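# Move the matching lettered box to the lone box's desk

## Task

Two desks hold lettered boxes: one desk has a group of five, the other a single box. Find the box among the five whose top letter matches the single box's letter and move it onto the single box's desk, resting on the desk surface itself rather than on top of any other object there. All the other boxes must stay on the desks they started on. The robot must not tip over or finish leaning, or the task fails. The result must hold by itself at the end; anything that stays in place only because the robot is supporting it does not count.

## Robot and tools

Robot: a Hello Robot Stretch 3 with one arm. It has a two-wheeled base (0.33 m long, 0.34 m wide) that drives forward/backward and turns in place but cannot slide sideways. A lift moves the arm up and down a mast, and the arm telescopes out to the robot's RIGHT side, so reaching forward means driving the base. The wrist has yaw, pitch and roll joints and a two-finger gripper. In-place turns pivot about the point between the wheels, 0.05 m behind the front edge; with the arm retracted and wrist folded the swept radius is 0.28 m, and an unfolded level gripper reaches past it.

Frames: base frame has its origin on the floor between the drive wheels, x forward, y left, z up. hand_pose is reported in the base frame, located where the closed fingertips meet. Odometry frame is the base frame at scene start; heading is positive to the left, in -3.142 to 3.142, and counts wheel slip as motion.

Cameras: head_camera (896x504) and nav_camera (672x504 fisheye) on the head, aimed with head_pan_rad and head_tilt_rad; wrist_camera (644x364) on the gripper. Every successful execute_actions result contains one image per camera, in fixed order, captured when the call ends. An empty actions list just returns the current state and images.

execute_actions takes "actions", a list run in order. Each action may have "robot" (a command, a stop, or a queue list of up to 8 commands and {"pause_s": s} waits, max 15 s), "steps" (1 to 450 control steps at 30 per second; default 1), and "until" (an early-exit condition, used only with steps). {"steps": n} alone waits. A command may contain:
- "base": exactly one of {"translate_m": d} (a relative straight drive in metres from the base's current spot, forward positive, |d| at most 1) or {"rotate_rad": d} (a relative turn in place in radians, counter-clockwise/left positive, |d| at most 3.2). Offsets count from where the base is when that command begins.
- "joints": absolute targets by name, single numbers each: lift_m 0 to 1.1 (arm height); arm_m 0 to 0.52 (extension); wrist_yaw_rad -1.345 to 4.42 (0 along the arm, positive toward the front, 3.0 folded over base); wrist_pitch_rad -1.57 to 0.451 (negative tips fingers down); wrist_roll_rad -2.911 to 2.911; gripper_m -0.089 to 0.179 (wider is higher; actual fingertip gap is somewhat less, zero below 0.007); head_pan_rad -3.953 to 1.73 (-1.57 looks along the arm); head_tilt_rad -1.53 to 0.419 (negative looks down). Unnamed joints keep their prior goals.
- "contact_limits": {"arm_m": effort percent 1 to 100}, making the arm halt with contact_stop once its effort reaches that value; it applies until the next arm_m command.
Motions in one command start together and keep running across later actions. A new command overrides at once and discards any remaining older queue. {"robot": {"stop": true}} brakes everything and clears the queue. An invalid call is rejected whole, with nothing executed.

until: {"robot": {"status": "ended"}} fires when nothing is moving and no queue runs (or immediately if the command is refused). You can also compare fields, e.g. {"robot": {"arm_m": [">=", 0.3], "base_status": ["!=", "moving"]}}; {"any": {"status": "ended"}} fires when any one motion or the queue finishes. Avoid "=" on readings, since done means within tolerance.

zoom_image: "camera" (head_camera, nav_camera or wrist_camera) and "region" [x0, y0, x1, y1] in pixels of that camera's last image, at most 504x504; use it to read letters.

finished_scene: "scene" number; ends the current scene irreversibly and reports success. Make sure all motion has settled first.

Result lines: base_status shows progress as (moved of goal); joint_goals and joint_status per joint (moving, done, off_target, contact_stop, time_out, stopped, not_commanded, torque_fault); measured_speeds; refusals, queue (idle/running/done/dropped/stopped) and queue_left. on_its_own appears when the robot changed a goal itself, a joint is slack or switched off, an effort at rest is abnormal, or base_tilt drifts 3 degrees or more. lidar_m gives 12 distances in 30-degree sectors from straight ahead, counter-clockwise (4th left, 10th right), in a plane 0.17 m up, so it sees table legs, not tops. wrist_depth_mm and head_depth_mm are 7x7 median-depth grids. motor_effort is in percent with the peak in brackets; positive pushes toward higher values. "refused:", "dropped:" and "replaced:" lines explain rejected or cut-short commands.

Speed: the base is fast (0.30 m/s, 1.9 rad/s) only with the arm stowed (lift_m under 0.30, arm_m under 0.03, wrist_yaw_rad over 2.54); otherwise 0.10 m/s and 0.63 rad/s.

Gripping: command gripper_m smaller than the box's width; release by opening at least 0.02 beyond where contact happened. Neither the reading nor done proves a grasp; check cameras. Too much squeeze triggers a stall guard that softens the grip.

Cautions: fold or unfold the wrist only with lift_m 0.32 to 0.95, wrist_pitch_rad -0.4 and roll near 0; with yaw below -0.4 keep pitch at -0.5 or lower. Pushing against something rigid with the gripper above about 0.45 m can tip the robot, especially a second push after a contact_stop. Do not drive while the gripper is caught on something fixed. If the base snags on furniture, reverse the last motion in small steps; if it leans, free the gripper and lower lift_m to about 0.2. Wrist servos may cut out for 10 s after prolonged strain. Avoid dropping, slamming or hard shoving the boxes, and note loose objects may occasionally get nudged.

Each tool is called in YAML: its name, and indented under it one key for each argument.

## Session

execute_actions:
  actions: []

Scene clock: 0.00 s.
robot.base_odometry: x=+0.000 y=+0.000 heading=+0.000 (m, m, rad; robot's odometry frame)
robot.turned_by_wheels: +0.000 (rad since the last result)
robot.turned_by_imu: +0.000 (rad since the last result)
robot.base_tilt: forward=+0.3 right=+1.7 (deg)
robot.lidar_m: 1.18 0.92 0.90 0.95 1.59 1.56 1.11 0.85 0.84 0.89 1.30 2.18
robot.head_depth_mm: 2019 2073 2070 2111 2087 1590 2101 / 2121 2170 2196 2220 2232 1717 2018 / 2151 2276 1947 1955 1964 1831 1938 / 2126 1661 1619 1615 1626 1641 1639 / 2123 1373 1376 1385 1396 1399 1407 / 1917 1205 1207 1213 1222 1222 1225 / 1098 1069 1067 1080 1080 1088 1088
robot.base_status: not_commanded
robot.joint_positions: lift_m=+0.474 arm_m=+0.002 wrist_yaw_rad=+2.800 wrist_pitch_rad=-0.483 wrist_roll_rad=-0.009 gripper_m=+0.037 head_pan_rad=-0.007 head_tilt_rad=-0.009
robot.joint_goals: lift_m=+0.474 arm_m=+0.002 wrist_yaw_rad=+2.800 wrist_pitch_rad=-0.483 wrist_roll_rad=-0.009 gripper_m=+0.037 head_pan_rad=-0.007 head_tilt_rad=-0.009
robot.joint_status: lift_m=not_commanded arm_m=not_commanded wrist_yaw_rad=not_commanded wrist_pitch_rad=not_commanded wrist_roll_rad=not_commanded gripper_m=not_commanded head_pan_rad=not_commanded head_tilt_rad=not_commanded
robot.measured_speeds: translate_m=+0.000 rotate_rad=+0.000 lift_m=+0.000 arm_m=+0.000 wrist_yaw_rad=+0.000 wrist_pitch_rad=+0.000 wrist_roll_rad=+0.000 head_pan_rad=+0.000 head_tilt_rad=+0.000
robot: refusals=0 queue=idle queue_left=0
robot.motor_effort: left_wheel=+1 right_wheel=-1 lift_m=+30 arm_m=-1 wrist_yaw_rad=+1 wrist_pitch_rad=+4 wrist_roll_rad=+0 gripper_m=+0 head_pan_rad=+1 head_tilt_rad=+2 (%)
robot.hand_pose: x=+0.0511 y=+0.0568 z=+0.4726 quat_wxyz=(+0.283, +0.702, +0.051, +0.651) (m; robot's base frame)
robot.wrist_depth_mm: - - 970 883 843 798 731 / - - - 983 918 829 793 / - - - - 989 914 844 / 983 - 982 977 985 961 940 / 822 - 823 827 821 779 795 / 691 - 706 703 - 693 687 / 616 608 603 602 613 596 594
pictures: head_camera (sideways: a quarter turn clockwise sets it upright), nav_camera (sideways: a quarter turn counterclockwise sets it upright), wrist_camera
Images, in order (width x height): head_camera 896x504, nav_camera 672x504, wrist_camera 644x364.

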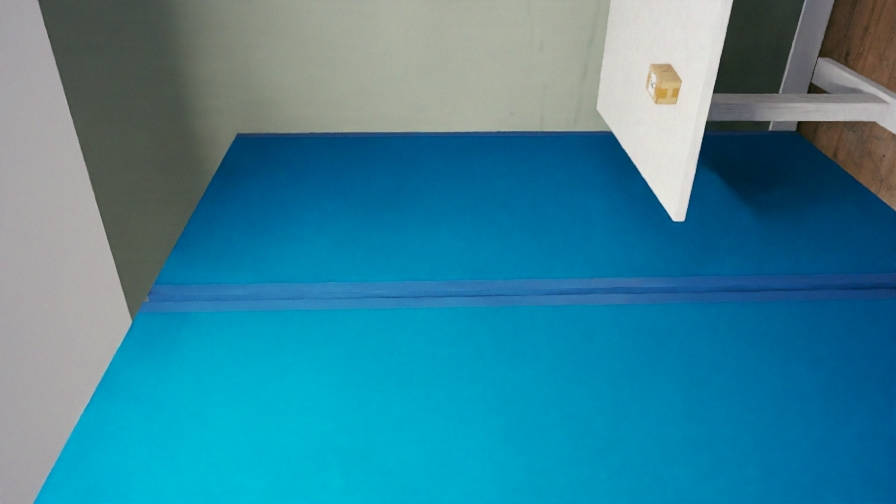

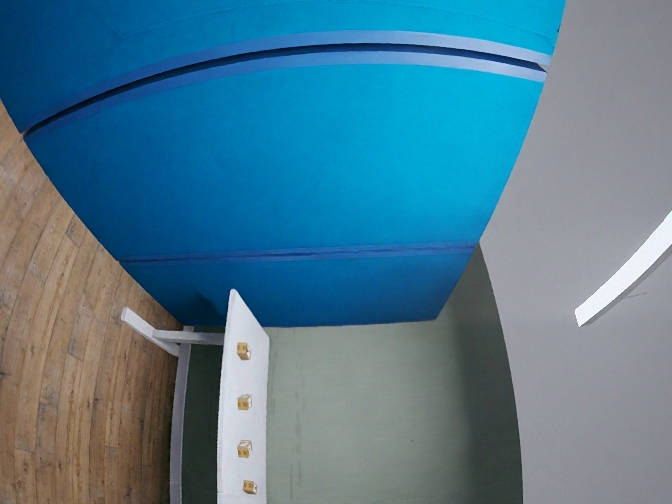

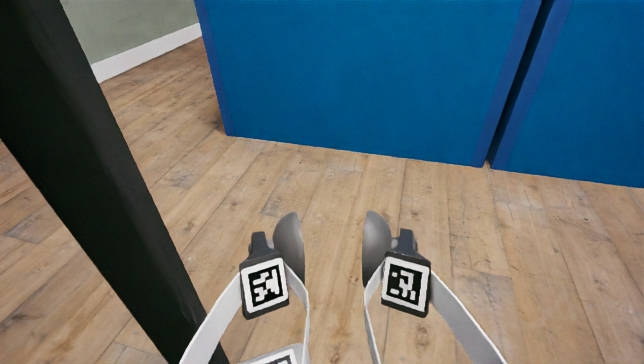

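execute_actions:
  actions:
    - {"robot":[{"base":{"rotate_rad":-0.6},"joints":{"head_pan_rad":-0.9,"head_tilt_rad":-0.4,"lift_m":0.28,"wrist_pitch_rad":-0.4}},{"base":{"translate_m":-1.0}},{"base":{"rotate_rad":1.57}},{"base":{"translate_m":1}},{"base":{"translate_m":1}}],"steps":450}
    - {"steps":450,"until":{"robot":{"status":"ended"}}}

Scene clock: 20.10 s.
robot.base_odometry: x=+0.305 y=+2.214 heading=+0.970 (m, m, rad; robot's odometry frame)
robot.turned_by_wheels: +0.970 (rad since the last result)
robot.turned_by_imu: +0.972 (rad since the last result)
robot.base_tilt: forward=+0.3 right=+1.8 (deg)
robot.lidar_m: 1.26 0.83 0.61 0.58 0.61 0.83 2.24 0.75 1.41 2.75 2.74 2.00
robot.head_depth_mm: 2815 2998 3184 2897 2197 1708 1381 / 2991 3159 3388 3127 2176 1689 1379 / 3050 3304 3595 3096 2188 1700 1383 / 2725 2951 3177 3042 2175 1703 1385 / 2428 2634 2738 2853 2190 1699 1382 / 2195 2321 1979 2587 2166 1696 1386 / 2008 2098 1740 2332 2177 1690 1374
robot.base_status: done (translate_m +1.0000 of +1.0000)
robot.joint_positions: lift_m=+0.280 arm_m=+0.002 wrist_yaw_rad=+2.800 wrist_pitch_rad=-0.421 wrist_roll_rad=-0.009 gripper_m=+0.037 head_pan_rad=-0.893 head_tilt_rad=-0.396
robot.joint_goals: lift_m=+0.280 arm_m=+0.002 wrist_yaw_rad=+2.800 wrist_pitch_rad=-0.400 wrist_roll_rad=-0.009 gripper_m=+0.037 head_pan_rad=-0.900 head_tilt_rad=-0.400
robot.joint_status: lift_m=done arm_m=not_commanded wrist_yaw_rad=not_commanded wrist_pitch_rad=done wrist_roll_rad=not_commanded gripper_m=not_commanded head_pan_rad=done head_tilt_rad=done
robot.measured_speeds: translate_m=+0.000 rotate_rad=+0.000 lift_m=+0.000 arm_m=+0.000 wrist_yaw_rad=+0.000 wrist_pitch_rad=+0.000 wrist_roll_rad=+0.000 head_pan_rad=+0.000 head_tilt_rad=+0.000
robot: refusals=0 queue=done queue_left=0
robot.motor_effort: left_wheel=-1(8) right_wheel=+2(13) lift_m=+23(31) arm_m=-1(1) wrist_yaw_rad=+0(1) wrist_pitch_rad=+7(6) wrist_roll_rad=+0(1) gripper_m=-1(0) head_pan_rad=-3(34) head_tilt_rad=-1(19) (%)
robot.hand_pose: x=+0.0538 y=+0.0645 z=+0.2922 quat_wxyz=(+0.264, +0.703, +0.030, +0.659) (m; robot's base frame)
robot.wrist_depth_mm: - 512 568 615 669 765 836 / - 556 598 659 734 828 928 / - 613 657 732 798 874 910 / - 656 681 729 713 721 710 / 592 617 603 595 619 580 578 / 506 - 517 492 - 498 485 / 449 - - 429 427 422 419
pictures: head_camera (sideways: a quarter turn clockwise sets it upright), nav_camera (sideways: a quarter turn counterclockwise sets it upright), wrist_camera
Images, in order (width x height): head_camera 896x504, nav_camera 672x504, wrist_camera 644x364.

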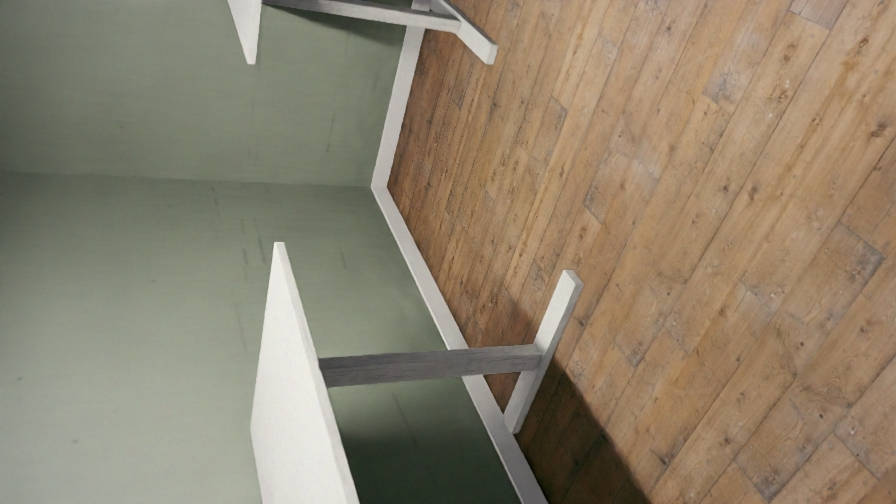

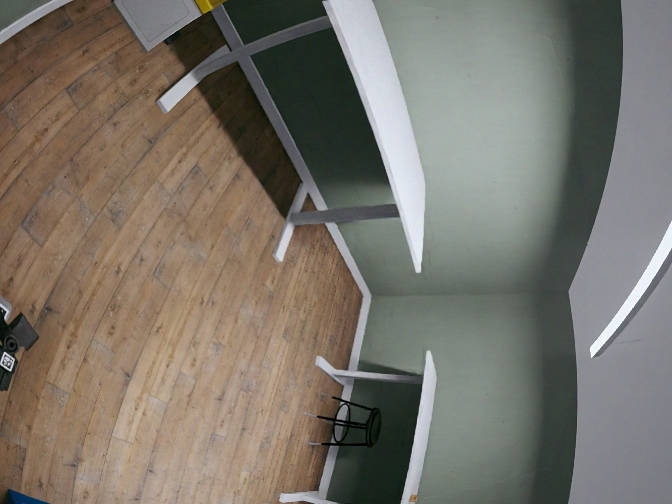

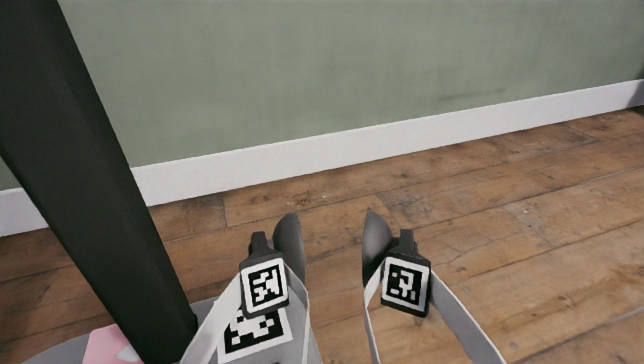

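execute_actions:
  actions:
    - {"robot":[{"base":{"rotate_rad":-1.57},"joints":{"head_pan_rad":-0.15,"head_tilt_rad":-0.3}},{"base":{"translate_m":1}},{"base":{"translate_m":0.7}}],"steps":450,"until":{"robot":{"status":"ended"}}}

Scene clock: 31.47 s.
robot.base_odometry: x=+1.708 y=+1.255 heading=-0.600 (m, m, rad; robot's odometry frame)
robot.turned_by_wheels: -1.570 (rad since the last result)
robot.turned_by_imu: -1.555 (rad since the last result)
robot.base_tilt: forward=+0.3 right=+1.8 (deg)
robot.lidar_m: 0.97 0.81 1.97 1.49 1.99 2.07 2.28 1.45 0.75 1.12 0.83 1.11
robot.head_depth_mm: 1314 1385 1459 1046 1422 1755 1438 / 1325 1404 1482 1047 1182 1327 1399 / 1297 1373 1461 974 1698 1777 1450 / 1273 1348 1439 1048 806 1734 1484 / 1257 1328 1412 1047 804 1724 1480 / 1229 1301 1387 1048 762 1677 1485 / 1212 1282 1370 1049 764 1107 1440
robot.base_status: done (translate_m +0.7000 of +0.7000)
robot.joint_positions: lift_m=+0.280 arm_m=+0.002 wrist_yaw_rad=+2.800 wrist_pitch_rad=-0.421 wrist_roll_rad=-0.009 gripper_m=+0.037 head_pan_rad=-0.157 head_tilt_rad=-0.309
robot.joint_goals: lift_m=+0.280 arm_m=+0.002 wrist_yaw_rad=+2.800 wrist_pitch_rad=-0.400 wrist_roll_rad=-0.009 gripper_m=+0.037 head_pan_rad=-0.150 head_tilt_rad=-0.300
robot.joint_status: lift_m=done arm_m=not_commanded wrist_yaw_rad=not_commanded wrist_pitch_rad=done wrist_roll_rad=not_commanded gripper_m=not_commanded head_pan_rad=done head_tilt_rad=done
robot.measured_speeds: translate_m=+0.000 rotate_rad=+0.000 lift_m=+0.000 arm_m=+0.000 wrist_yaw_rad=+0.000 wrist_pitch_rad=+0.000 wrist_roll_rad=+0.000 head_pan_rad=+0.000 head_tilt_rad=+0.000
robot: refusals=0 queue=done queue_left=0
robot.motor_effort: left_wheel=+2(14) right_wheel=-3(10) lift_m=+24(23) arm_m=+0(1) wrist_yaw_rad=+0(1) wrist_pitch_rad=+8(8) wrist_roll_rad=+0(1) gripper_m=+0(0) head_pan_rad=+3(33) head_tilt_rad=+4(12) (%)
robot.hand_pose: x=+0.0538 y=+0.0645 z=+0.2922 quat_wxyz=(+0.264, +0.703, +0.030, +0.659) (m; robot's base frame)
robot.wrist_depth_mm: - - - - - - - / - - - - - - - / - 987 - 991 960 936 929 / - 747 749 728 734 719 717 / 604 625 605 602 602 585 584 / 506 - 515 488 - 498 487 / 448 - - 431 423 418 415
pictures: head_camera (sideways: a quarter turn clockwise sets it upright), nav_camera (sideways: a quarter turn counterclockwise sets it upright), wrist_camera
Images, in order (width x height): head_camera 896x504, nav_camera 672x504, wrist_camera 644x364.

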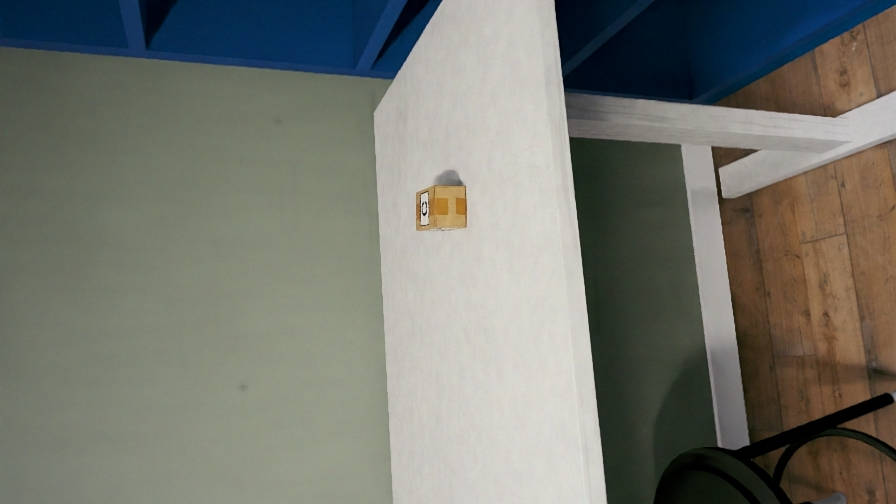

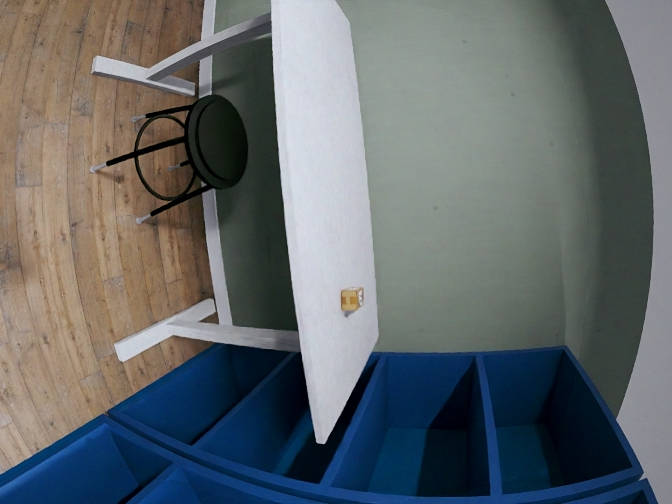

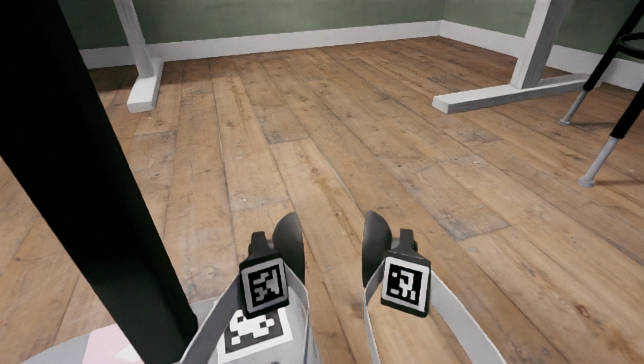

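zoom_image:
  camera: "head_camera"
  region: [405,175,475,245]

execute_actions:
  actions:
    - {"robot":[{"base":{"translate_m":-1}},{"base":{"translate_m":-0.7}},{"base":{"rotate_rad":1.57}},{"base":{"translate_m":-1}},{"base":{"translate_m":-1}},{"base":{"rotate_rad":-1.57}},{"base":{"translate_m":1}},{"base":{"translate_m":0.95}}],"steps":450}
    - {"steps":450}
    - {"steps":450,"until":{"robot":{"status":"ended"}}}
    - {"robot":[{"base":{"rotate_rad":1.57},"joints":{"head_pan_rad":-1.57,"head_tilt_rad":-0.6}},{"joints":{"lift_m":0.9,"wrist_yaw_rad":0,"gripper_m":0.17}}],"steps":450,"until":{"robot":{"status":"ended"}}}

Region (405, 175, 475, 245) of head_camera's 896x504 image, scaled by 7.200, with more detail than that image has.

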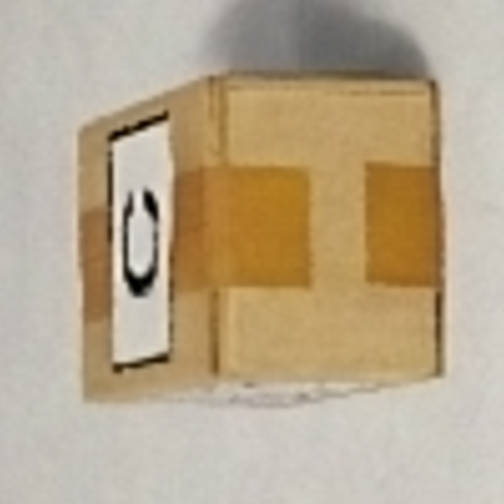

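Scene clock: 73.70 s.
robot.base_odometry: x=+0.784 y=-0.536 heading=+0.970 (m, m, rad; robot's odometry frame)
robot.turned_by_wheels: +1.570 (rad since the last result)
robot.turned_by_imu: +1.565 (rad since the last result)
robot.base_tilt: forward=+0.3 right=+1.8 (deg)
robot.lidar_m: 0.89 0.92 1.27 2.51 1.20 0.87 0.84 0.87 0.97 1.24 1.00 0.93
robot.head_depth_mm: 1041 1165 1254 976 772 - - / 1041 1147 1249 910 795 692 - / 1034 1159 1253 969 799 - - / 1034 1152 1241 969 787 - - / 1036 1148 1240 969 771 1335 1223 / 1032 1142 1238 964 769 687 1227 / 1028 1146 1232 966 767 689 1226
robot.base_status: done (rotate_rad +1.5699 of +1.5700)
robot.joint_positions: lift_m=+0.900 arm_m=+0.002 wrist_yaw_rad=+0.003 wrist_pitch_rad=-0.421 wrist_roll_rad=-0.009 gripper_m=+0.170 head_pan_rad=-1.563 head_tilt_rad=-0.593
robot.joint_goals: lift_m=+0.900 arm_m=+0.002 wrist_yaw_rad=+0.000 wrist_pitch_rad=-0.400 wrist_roll_rad=-0.009 gripper_m=+0.170 head_pan_rad=-1.570 head_tilt_rad=-0.600
robot.joint_status: lift_m=done arm_m=not_commanded wrist_yaw_rad=done wrist_pitch_rad=done wrist_roll_rad=not_commanded gripper_m=done head_pan_rad=done head_tilt_rad=done
robot.measured_speeds: translate_m=+0.000 rotate_rad=+0.000 lift_m=+0.000 arm_m=+0.000 wrist_yaw_rad=+0.000 wrist_pitch_rad=+0.000 wrist_roll_rad=+0.000 head_pan_rad=+0.000 head_tilt_rad=+0.000
robot: refusals=0 queue=done queue_left=0
robot.motor_effort: left_wheel=-1(14) right_wheel=+2(12) lift_m=+36(38) arm_m=-1(1) wrist_yaw_rad=-3(6) wrist_pitch_rad=+7(7) wrist_roll_rad=+0(0) gripper_m=+0(82) head_pan_rad=-2(33) head_tilt_rad=-3(19) (%)
robot.hand_pose: x=-0.0208 y=-0.3706 z=+0.9117 quat_wxyz=(+0.695, +0.150, -0.688, -0.146) (m; robot's base frame)
robot.wrist_depth_mm: 931 929 889 924 897 881 897 / 987 971 947 961 940 931 933 / 756 753 734 713 736 682 699 / 580 533 564 511 545 542 551 / 457 466 454 451 453 457 439 / 388 - 378 376 376 372 374 / 349 985 346 345 340 344 -
pictures: head_camera (sideways: a quarter turn clockwise sets it upright), nav_camera (sideways: a quarter turn counterclockwise sets it upright), wrist_camera
Images, in order (width x height): head_camera 896x504, nav_camera 672x504, wrist_camera 644x364.

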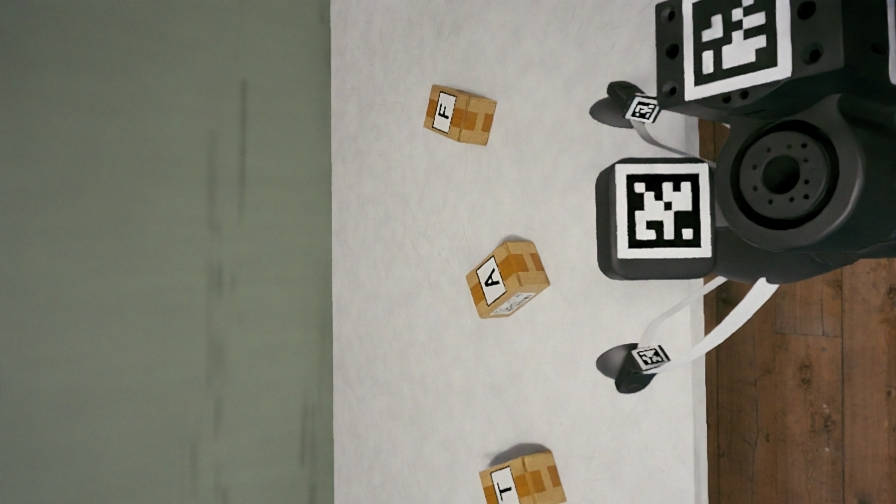

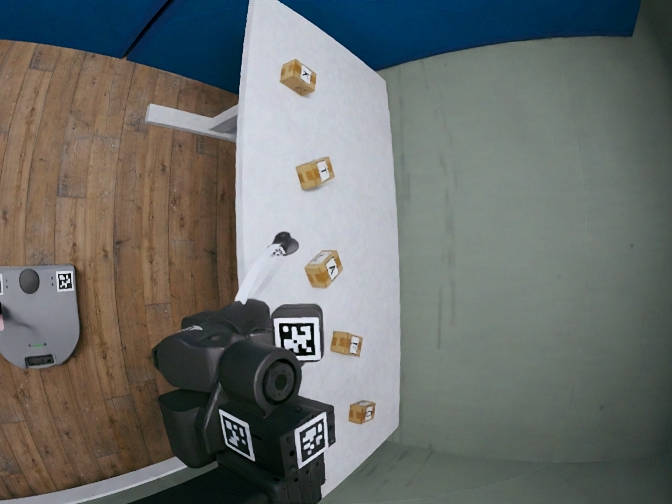

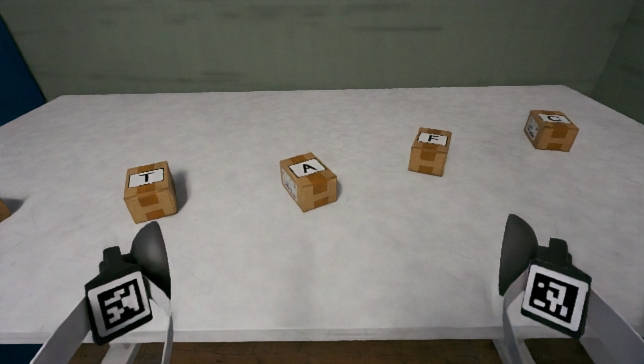

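execute_actions:
  actions:
    - {"robot":{"base":{"translate_m":-0.47},"joints":{"lift_m":0.83,"arm_m":0.4}},"steps":450,"until":{"robot":{"status":"ended"}}}

Scene clock: 79.93 s.
robot.base_odometry: x=+0.518 y=-0.924 heading=+0.970 (m, m, rad; robot's odometry frame)
robot.turned_by_wheels: +0.000 (rad since the last result)
robot.turned_by_imu: +0.000 (rad since the last result)
robot.base_tilt: forward=+0.3 right=+1.8 (deg)
robot.lidar_m: 1.36 1.41 1.93 1.46 0.53 0.39 0.37 0.39 0.53 0.79 1.28 1.35
robot.head_depth_mm: 1013 1075 1084 1084 - - 1154 / 1044 1160 1272 - 752 1340 1231 / 1036 1151 1246 905 770 1299 1202 / 1035 1150 1248 904 772 1336 1229 / 1037 1147 1234 935 767 1341 1220 / 1025 1143 1231 964 771 1336 1229 / 1025 1138 1238 896 765 1328 1227
robot.base_status: done (translate_m -0.4700 of -0.4700)
robot.joint_positions: lift_m=+0.830 arm_m=+0.400 wrist_yaw_rad=+0.002 wrist_pitch_rad=-0.421 wrist_roll_rad=-0.009 gripper_m=+0.170 head_pan_rad=-1.563 head_tilt_rad=-0.593
robot.joint_goals: lift_m=+0.830 arm_m=+0.400 wrist_yaw_rad=+0.000 wrist_pitch_rad=-0.400 wrist_roll_rad=-0.009 gripper_m=+0.170 head_pan_rad=-1.570 head_tilt_rad=-0.600
robot.joint_status: lift_m=done arm_m=done wrist_yaw_rad=done wrist_pitch_rad=done wrist_roll_rad=not_commanded gripper_m=done head_pan_rad=done head_tilt_rad=done
robot.measured_speeds: translate_m=+0.000 rotate_rad=+0.000 lift_m=+0.000 arm_m=+0.000 wrist_yaw_rad=+0.000 wrist_pitch_rad=+0.000 wrist_roll_rad=+0.000 head_pan_rad=+0.000 head_tilt_rad=+0.000
robot: refusals=0 queue=done queue_left=0
robot.motor_effort: left_wheel=-1(6) right_wheel=+1(4) lift_m=+23(35) arm_m=+2(2) wrist_yaw_rad=-3(4) wrist_pitch_rad=+7(7) wrist_roll_rad=+0(0) gripper_m=+1(1) head_pan_rad=-3(1) head_tilt_rad=-3(2) (%)
robot.hand_pose: x=-0.0210 y=-0.7687 z=+0.8423 quat_wxyz=(+0.695, +0.149, -0.688, -0.147) (m; robot's base frame)
robot.wrist_depth_mm: 538 540 536 529 526 528 420 / 582 584 580 579 578 568 425 / 581 584 591 558 554 606 419 / 444 438 434 435 422 472 421 / 358 371 347 289 345 353 424 / 303 - 284 257 288 288 385 / 254 250 254 250 251 247 240
pictures: head_camera (sideways: a quarter turn clockwise sets it upright), nav_camera (sideways: a quarter turn counterclockwise sets it upright), wrist_camera
Images, in order (width x height): head_camera 896x504, nav_camera 672x504, wrist_camera 644x364.

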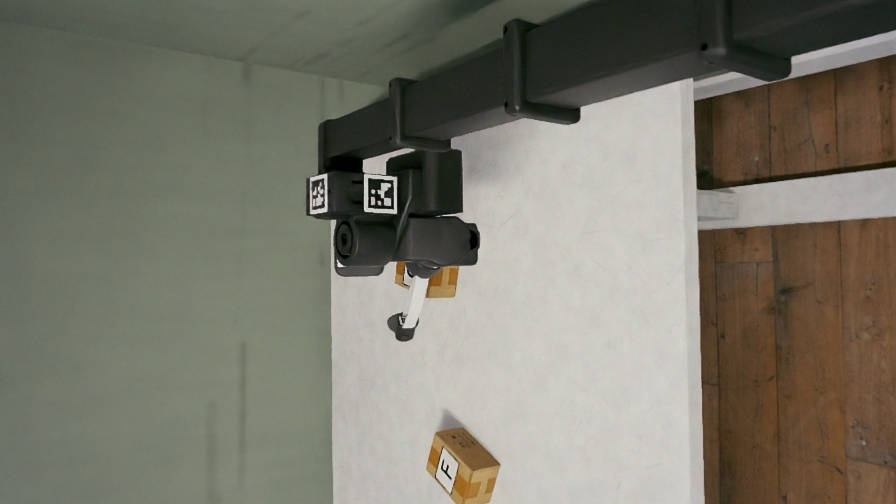

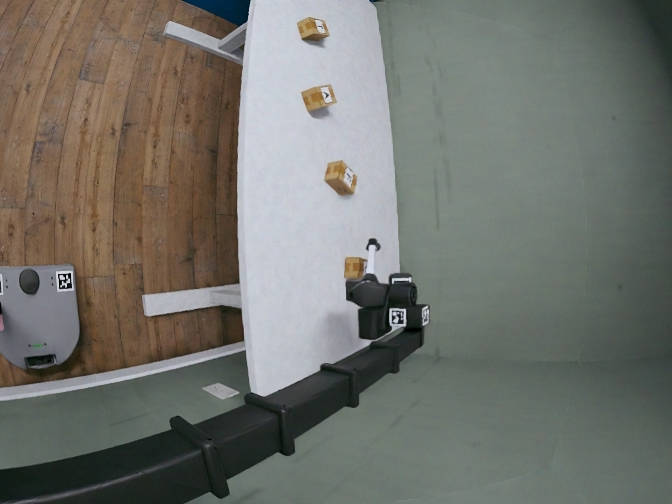

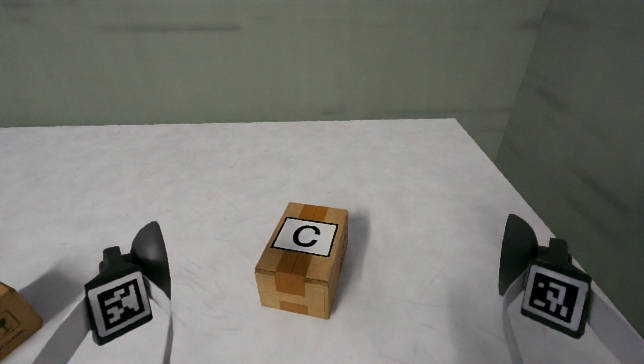

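execute_actions:
  actions:
    - {"robot":[{"base":{"translate_m":0.065},"joints":{"wrist_yaw_rad":-0.2,"arm_m":0.49}},{"joints":{"lift_m":0.74}},{"joints":{"gripper_m":0.1}}],"steps":450,"until":{"robot":{"status":"ended"}}}

Scene clock: 84.67 s.
robot.base_odometry: x=+0.555 y=-0.870 heading=+0.970 (m, m, rad; robot's odometry frame)
robot.turned_by_wheels: +0.000 (rad since the last result)
robot.turned_by_imu: +0.001 (rad since the last result)
robot.base_tilt: forward=+0.3 right=+1.8 (deg)
robot.lidar_m: 1.29 1.35 1.84 1.71 0.62 0.46 0.44 0.45 0.62 0.80 1.28 1.29
robot.head_depth_mm: 1044 1142 1265 1126 772 691 - / 1046 1160 1253 1003 - 1366 1198 / 1040 1151 1256 - 769 1306 1196 / 1031 1155 1240 905 770 1345 1233 / 1035 1151 1235 968 768 1334 1227 / 1030 1144 1238 917 766 1341 1219 / 1029 1136 1236 962 768 1330 1221
robot.base_status: done (translate_m +0.0650 of +0.0650)
robot.joint_positions: lift_m=+0.740 arm_m=+0.490 wrist_yaw_rad=-0.197 wrist_pitch_rad=-0.421 wrist_roll_rad=-0.009 gripper_m=+0.100 head_pan_rad=-1.563 head_tilt_rad=-0.593
robot.joint_goals: lift_m=+0.740 arm_m=+0.490 wrist_yaw_rad=-0.200 wrist_pitch_rad=-0.400 wrist_roll_rad=-0.009 gripper_m=+0.100 head_pan_rad=-1.570 head_tilt_rad=-0.600
robot.joint_status: lift_m=done arm_m=done wrist_yaw_rad=done wrist_pitch_rad=done wrist_roll_rad=not_commanded gripper_m=done head_pan_rad=done head_tilt_rad=done
robot.measured_speeds: translate_m=+0.000 rotate_rad=+0.000 lift_m=+0.000 arm_m=+0.000 wrist_yaw_rad=+0.000 wrist_pitch_rad=+0.000 wrist_roll_rad=+0.000 head_pan_rad=+0.000 head_tilt_rad=+0.000
robot: refusals=0 queue=done queue_left=0
robot.motor_effort: left_wheel=-1(2) right_wheel=+2(8) lift_m=+23(23) arm_m=+2(2) wrist_yaw_rad=-3(3) wrist_pitch_rad=+7(7) wrist_roll_rad=+0(0) gripper_m=+0(83) head_pan_rad=-2(1) head_tilt_rad=-3(2) (%)
robot.hand_pose: x=-0.0654 y=-0.8543 z=+0.7523 quat_wxyz=(+0.677, +0.080, -0.699, -0.215) (m; robot's base frame)
robot.wrist_depth_mm: 401 416 437 463 489 497 381 / 433 454 464 490 512 526 387 / 373 369 362 359 351 346 397 / 278 279 272 182 269 269 264 / 225 221 229 147 205 216 214 / 187 187 127 123 127 185 178 / 160 160 154 125 149 154 155
pictures: head_camera (sideways: a quarter turn clockwise sets it upright), nav_camera (sideways: a quarter turn counterclockwise sets it upright), wrist_camera
Images, in order (width x height): head_camera 896x504, nav_camera 672x504, wrist_camera 644x364.

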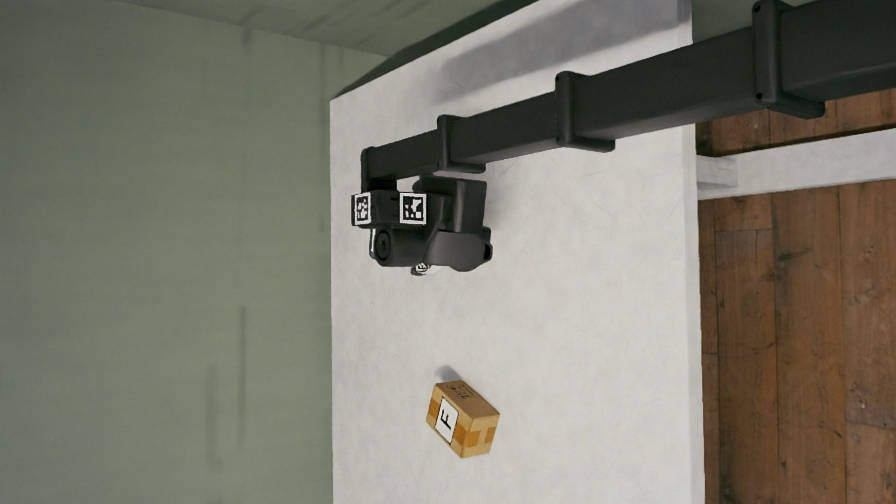

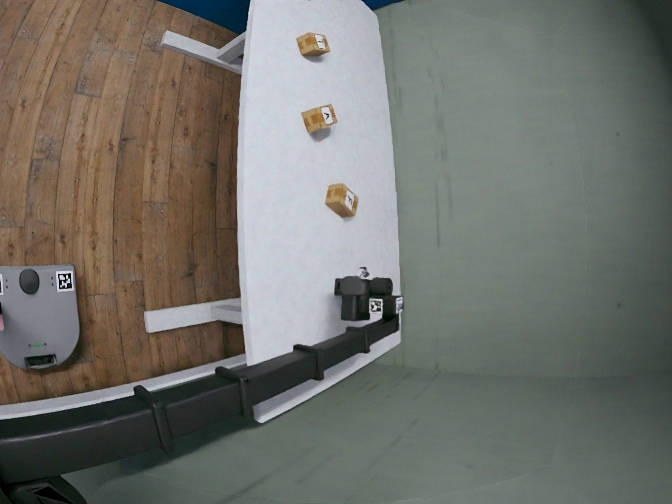

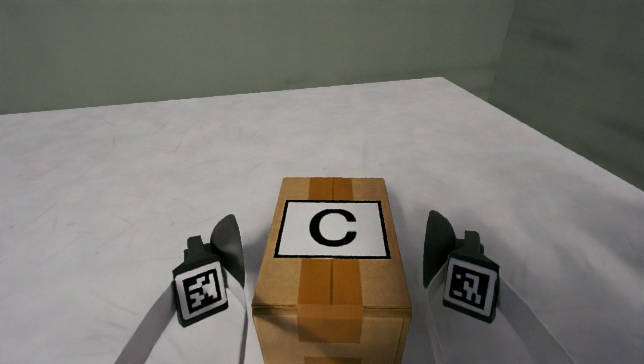

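execute_actions:
  actions:
    - {"robot":[{"joints":{"gripper_m":0.025}},{"joints":{"lift_m":0.78}},{"joints":{"arm_m":0}},{"joints":{"wrist_yaw_rad":1.5},"base":{"rotate_rad":1.35}},{"joints":{"wrist_yaw_rad":2.75,"lift_m":0.28}},{"base":{"translate_m":1}},{"base":{"translate_m":1}},{"base":{"rotate_rad":-1.35}}],"steps":450}
    - {"steps":450,"until":{"robot":{"status":"ended"}}}

execute_actions:
  actions:
    - {"robot":[{"base":{"translate_m":1}},{"base":{"translate_m":1}},{"base":{"rotate_rad":-1.57}},{"base":{"translate_m":1}},{"base":{"translate_m":0.9}},{"base":{"rotate_rad":1.57}},{"joints":{"lift_m":1.03,"wrist_yaw_rad":0}},{"joints":{"arm_m":0.31}}],"steps":450}
    - {"steps":450}
    - {"steps":450,"until":{"robot":{"status":"ended"}}}

Scene clock: 112.27 s.
robot.base_odometry: x=-0.807 y=+0.594 heading=+0.970 (m, m, rad; robot's odometry frame)
robot.turned_by_wheels: +0.000 (rad since the last result)
robot.turned_by_imu: +0.019 (rad since the last result)
robot.base_tilt: forward=+0.3 right=+1.8 (deg)
robot.lidar_m: 2.12 0.81 0.57 0.56 0.58 0.83 0.87 0.90 1.25 2.80 1.22 0.95
robot.head_depth_mm: 2572 2555 2583 2179 1740 1446 1232 / 2740 2701 2881 2198 1733 1439 1223 / 2703 3071 2936 2189 1741 1446 1230 / 2714 3028 2923 2160 1737 1441 1230 / 2723 3008 2943 2184 1728 1439 1224 / 2743 2672 2822 2171 1725 1434 1225 / 2639 2627 2649 2154 1736 1432 1226
robot.base_status: done (rotate_rad -1.3499 of -1.3500)
robot.joint_positions: lift_m=+0.280 arm_m=+0.002 wrist_yaw_rad=+2.747 wrist_pitch_rad=-0.422 wrist_roll_rad=-0.009 gripper_m=+0.032 head_pan_rad=-1.563 head_tilt_rad=-0.593
robot.joint_goals: lift_m=+0.280 arm_m=+0.000 wrist_yaw_rad=+2.750 wrist_pitch_rad=-0.400 wrist_roll_rad=-0.009 gripper_m=+0.031 head_pan_rad=-1.570 head_tilt_rad=-0.600
robot.joint_status: lift_m=done arm_m=done wrist_yaw_rad=done wrist_pitch_rad=done wrist_roll_rad=not_commanded gripper_m=done head_pan_rad=done head_tilt_rad=done
robot.measured_speeds: translate_m=+0.000 rotate_rad=+0.000 lift_m=+0.000 arm_m=+0.000 wrist_yaw_rad=+0.000 wrist_pitch_rad=+0.000 wrist_roll_rad=+0.000 head_pan_rad=+0.000 head_tilt_rad=+0.000
robot: refusals=0 queue=done queue_left=0
robot.on_its_own: gripper_m is held at +0.031, not at your +0.025, by its stall guard, which is not easing now
robot.motor_effort: left_wheel=+3(11) right_wheel=-4(10) lift_m=+24(38) arm_m=-3(3) wrist_yaw_rad=+2(5) wrist_pitch_rad=+8(8) wrist_roll_rad=+1(0) gripper_m=-20(95) head_pan_rad=-2(2) head_tilt_rad=-2(3) (%)
robot.hand_pose: x=+0.0648 y=+0.0599 z=+0.2920 quat_wxyz=(+0.281, +0.704, +0.011, +0.652) (m; robot's base frame)
robot.wrist_depth_mm: 452 490 539 592 672 778 886 / 485 528 575 639 731 855 - / - 566 633 710 834 906 949 / - 632 669 734 718 729 730 / - 596 627 195 606 589 580 / 492 - 132 131 134 502 480 / 450 - 125 121 403 421 424
pictures: head_camera (sideways: a quarter turn clockwise sets it upright), nav_camera (sideways: a quarter turn counterclockwise sets it upright), wrist_camera
Images, in order (width x height): head_camera 896x504, nav_camera 672x504, wrist_camera 644x364.

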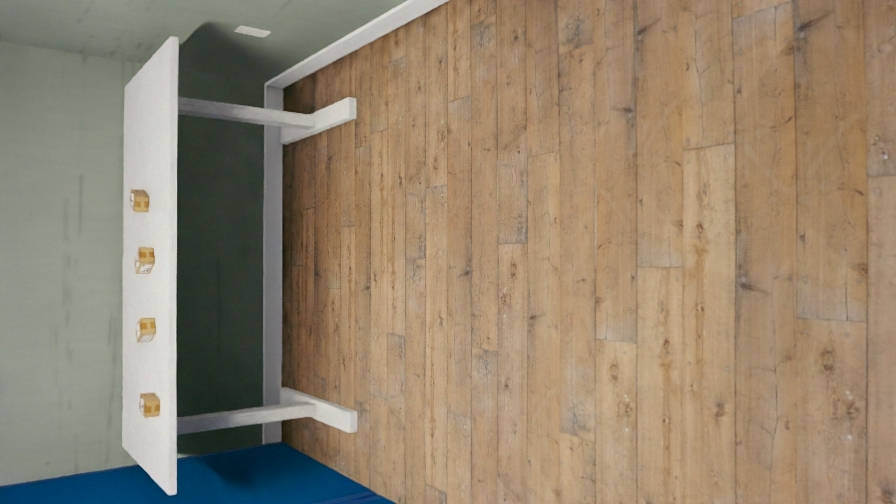

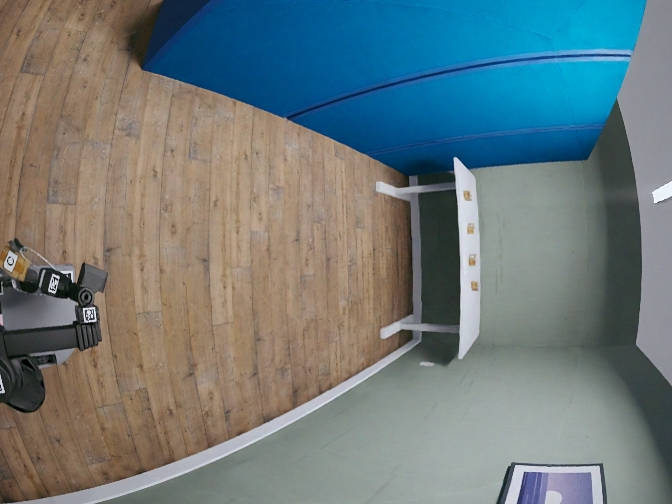

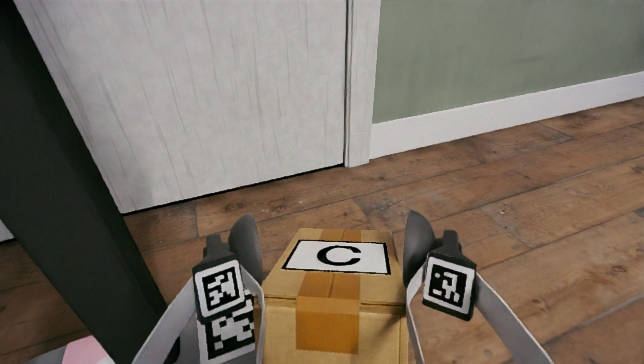

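Scene clock: 147.47 s.
robot.base_odometry: x=+1.892 y=+1.171 heading=+0.970 (m, m, rad; robot's odometry frame)
robot.turned_by_wheels: +0.000 (rad since the last result)
robot.turned_by_imu: +0.023 (rad since the last result)
robot.base_tilt: forward=+0.3 right=+1.8 (deg)
robot.lidar_m: 1.45 1.46 2.14 2.44 1.64 0.89 1.19 0.81 1.00 0.81 0.65 1.89
robot.head_depth_mm: 1085 1055 782 630 1698 1403 1224 / 1082 1201 788 628 1709 1451 1231 / 1085 - 749 628 1702 1443 1234 / 1098 1115 696 628 1712 1398 1223 / 1115 1182 782 626 1074 1399 1224 / 1110 1182 778 624 983 1401 1195 / 1118 1179 776 624 980 1355 1223
robot.base_status: done (rotate_rad +1.5699 of +1.5700)
robot.joint_positions: lift_m=+1.030 arm_m=+0.310 wrist_yaw_rad=+0.002 wrist_pitch_rad=-0.422 wrist_roll_rad=-0.009 gripper_m=+0.032 head_pan_rad=-1.563 head_tilt_rad=-0.593
robot.joint_goals: lift_m=+1.030 arm_m=+0.310 wrist_yaw_rad=+0.000 wrist_pitch_rad=-0.400 wrist_roll_rad=-0.009 gripper_m=+0.031 head_pan_rad=-1.570 head_tilt_rad=-0.600
robot.joint_status: lift_m=done arm_m=done wrist_yaw_rad=done wrist_pitch_rad=done wrist_roll_rad=not_commanded gripper_m=done head_pan_rad=done head_tilt_rad=done
robot.measured_speeds: translate_m=+0.000 rotate_rad=+0.000 lift_m=+0.000 arm_m=+0.000 wrist_yaw_rad=+0.000 wrist_pitch_rad=+0.000 wrist_roll_rad=+0.000 head_pan_rad=+0.000 head_tilt_rad=+0.000
robot: refusals=0 queue=done queue_left=0
robot.on_its_own: gripper_m is held at +0.031, not at your +0.025, by its stall guard, which is not easing now
robot.motor_effort: left_wheel=-1(14) right_wheel=+1(12) lift_m=+37(40) arm_m=+3(2) wrist_yaw_rad=-2(3) wrist_pitch_rad=+8(8) wrist_roll_rad=+1(1) gripper_m=-20(21) head_pan_rad=-2(1) head_tilt_rad=-3(2) (%)
robot.hand_pose: x=-0.0210 y=-0.6785 z=+1.0414 quat_wxyz=(+0.695, +0.150, -0.688, -0.147) (m; robot's base frame)
robot.wrist_depth_mm: 733 728 706 696 687 674 673 / 772 767 747 744 690 705 679 / 521 509 506 490 496 477 471 / 389 385 377 377 369 370 334 / 313 311 316 195 317 299 295 / 261 261 131 130 135 254 250 / 222 224 215 121 206 215 215
pictures: head_camera (sideways: a quarter turn clockwise sets it upright), nav_camera (sideways: a quarter turn counterclockwise sets it upright), wrist_camera
Images, in order (width x height): head_camera 896x504, nav_camera 672x504, wrist_camera 644x364.

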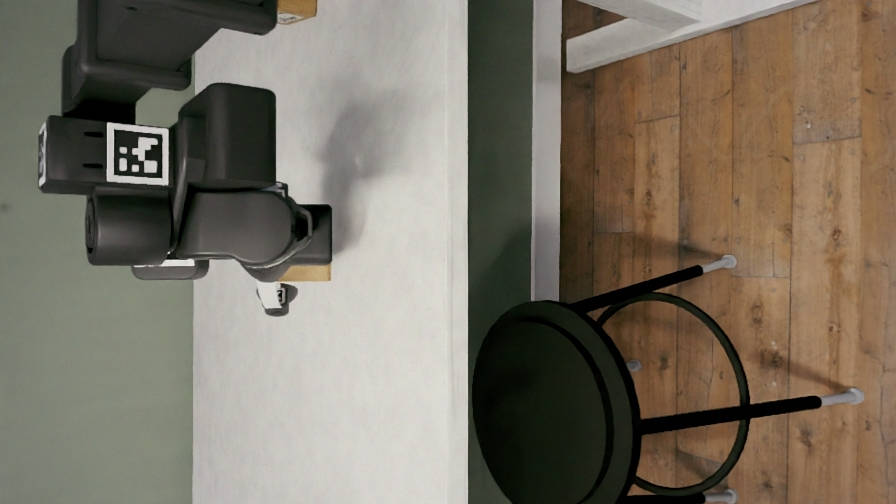

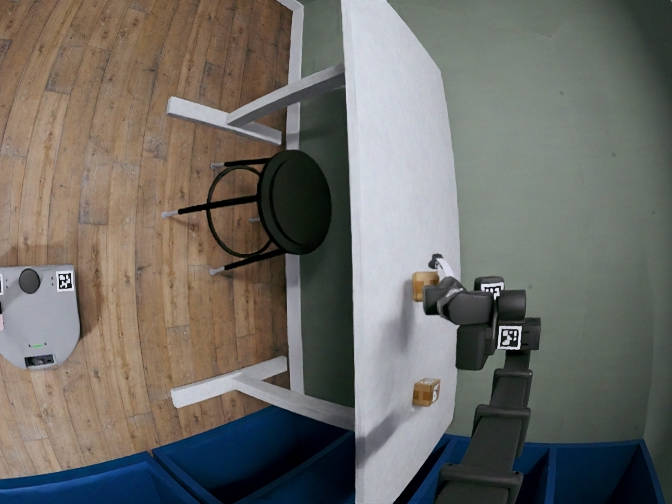

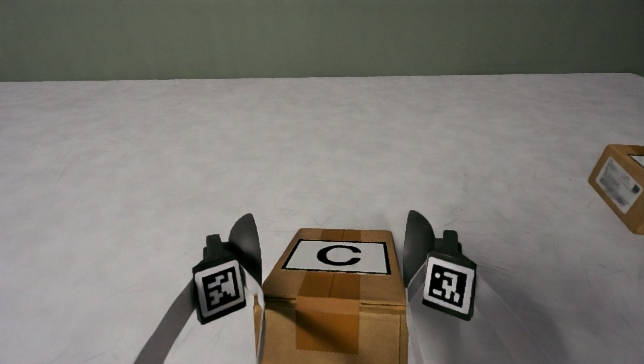

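execute_actions:
  actions:
    - {"robot":[{"joints":{"lift_m":1.0}},{"joints":{"lift_m":0.98}}],"steps":450,"until":{"robot":{"status":"ended"}}}
    - {"robot":[{"joints":{"gripper_m":0.13}},{"joints":{"lift_m":1.06}}],"steps":450,"until":{"robot":{"status":"ended"}}}

Scene clock: 152.33 s.
robot.base_odometry: x=+1.892 y=+1.171 heading=+0.970 (m, m, rad; robot's odometry frame)
robot.turned_by_wheels: +0.000 (rad since the last result)
robot.turned_by_imu: +0.001 (rad since the last result)
robot.base_tilt: forward=+0.3 right=+1.8 (deg)
robot.lidar_m: 1.46 1.46 2.14 2.44 1.64 0.89 1.19 0.81 1.00 0.82 0.65 1.89
robot.head_depth_mm: - 1184 788 630 1716 1403 1226 / - 1051 789 629 1706 1426 1232 / - - 784 628 1719 1435 1228 / 1088 - 670 627 1708 1411 1230 / 1115 1203 782 626 1079 1394 1224 / 1114 1183 780 626 982 1398 1203 / 1116 1186 777 624 980 1361 1226
robot.base_status: done (rotate_rad +1.5699 of +1.5700)
robot.joint_positions: lift_m=+1.060 arm_m=+0.310 wrist_yaw_rad=+0.002 wrist_pitch_rad=-0.422 wrist_roll_rad=-0.009 gripper_m=+0.130 head_pan_rad=-1.563 head_tilt_rad=-0.593
robot.joint_goals: lift_m=+1.060 arm_m=+0.310 wrist_yaw_rad=+0.000 wrist_pitch_rad=-0.400 wrist_roll_rad=-0.009 gripper_m=+0.130 head_pan_rad=-1.570 head_tilt_rad=-0.600
robot.joint_status: lift_m=done arm_m=done wrist_yaw_rad=done wrist_pitch_rad=done wrist_roll_rad=not_commanded gripper_m=done head_pan_rad=done head_tilt_rad=done
robot.measured_speeds: translate_m=+0.000 rotate_rad=+0.000 lift_m=+0.000 arm_m=+0.000 wrist_yaw_rad=+0.000 wrist_pitch_rad=+0.000 wrist_roll_rad=+0.000 head_pan_rad=+0.000 head_tilt_rad=+0.000
robot: refusals=0 queue=done queue_left=0
robot.motor_effort: left_wheel=-1(1) right_wheel=+1(2) lift_m=+37(38) arm_m=+2(2) wrist_yaw_rad=-2(2) wrist_pitch_rad=+7(8) wrist_roll_rad=+0(0) gripper_m=+1(82) head_pan_rad=-2(2) head_tilt_rad=-3(3) (%)
robot.hand_pose: x=-0.0210 y=-0.6786 z=+1.0715 quat_wxyz=(+0.695, +0.150, -0.688, -0.147) (m; robot's base frame)
robot.wrist_depth_mm: 749 728 702 710 677 679 670 / 804 783 758 747 745 742 715 / 599 586 581 571 558 561 526 / 447 442 441 431 425 421 364 / 361 359 351 346 345 352 321 / 298 297 291 239 289 - 284 / 255 247 252 199 248 247 244
pictures: head_camera (sideways: a quarter turn clockwise sets it upright), nav_camera (sideways: a quarter turn counterclockwise sets it upright), wrist_camera
Images, in order (width x height): head_camera 896x504, nav_camera 672x504, wrist_camera 644x364.

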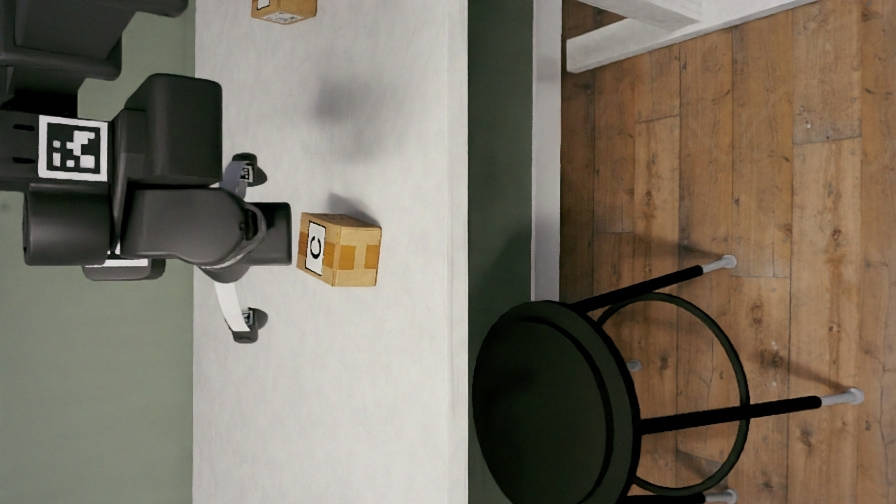

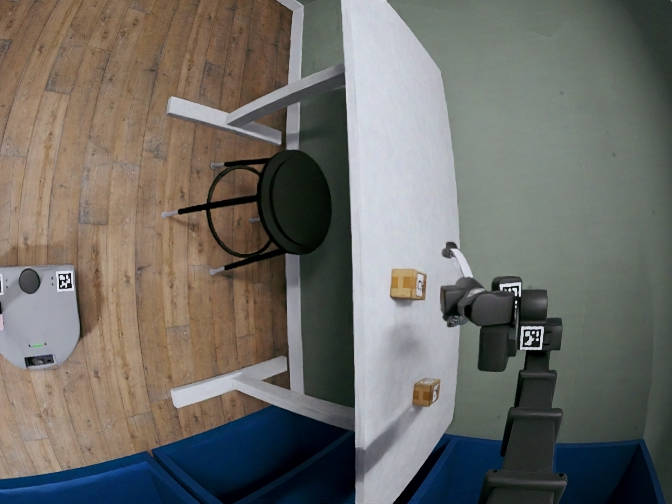

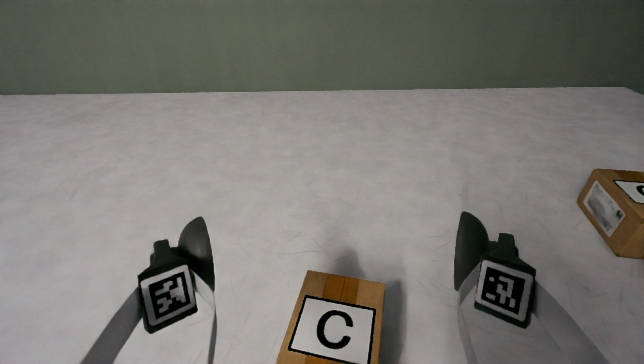

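finished_scene:
  scene: 2

The scene is finished: the task was done.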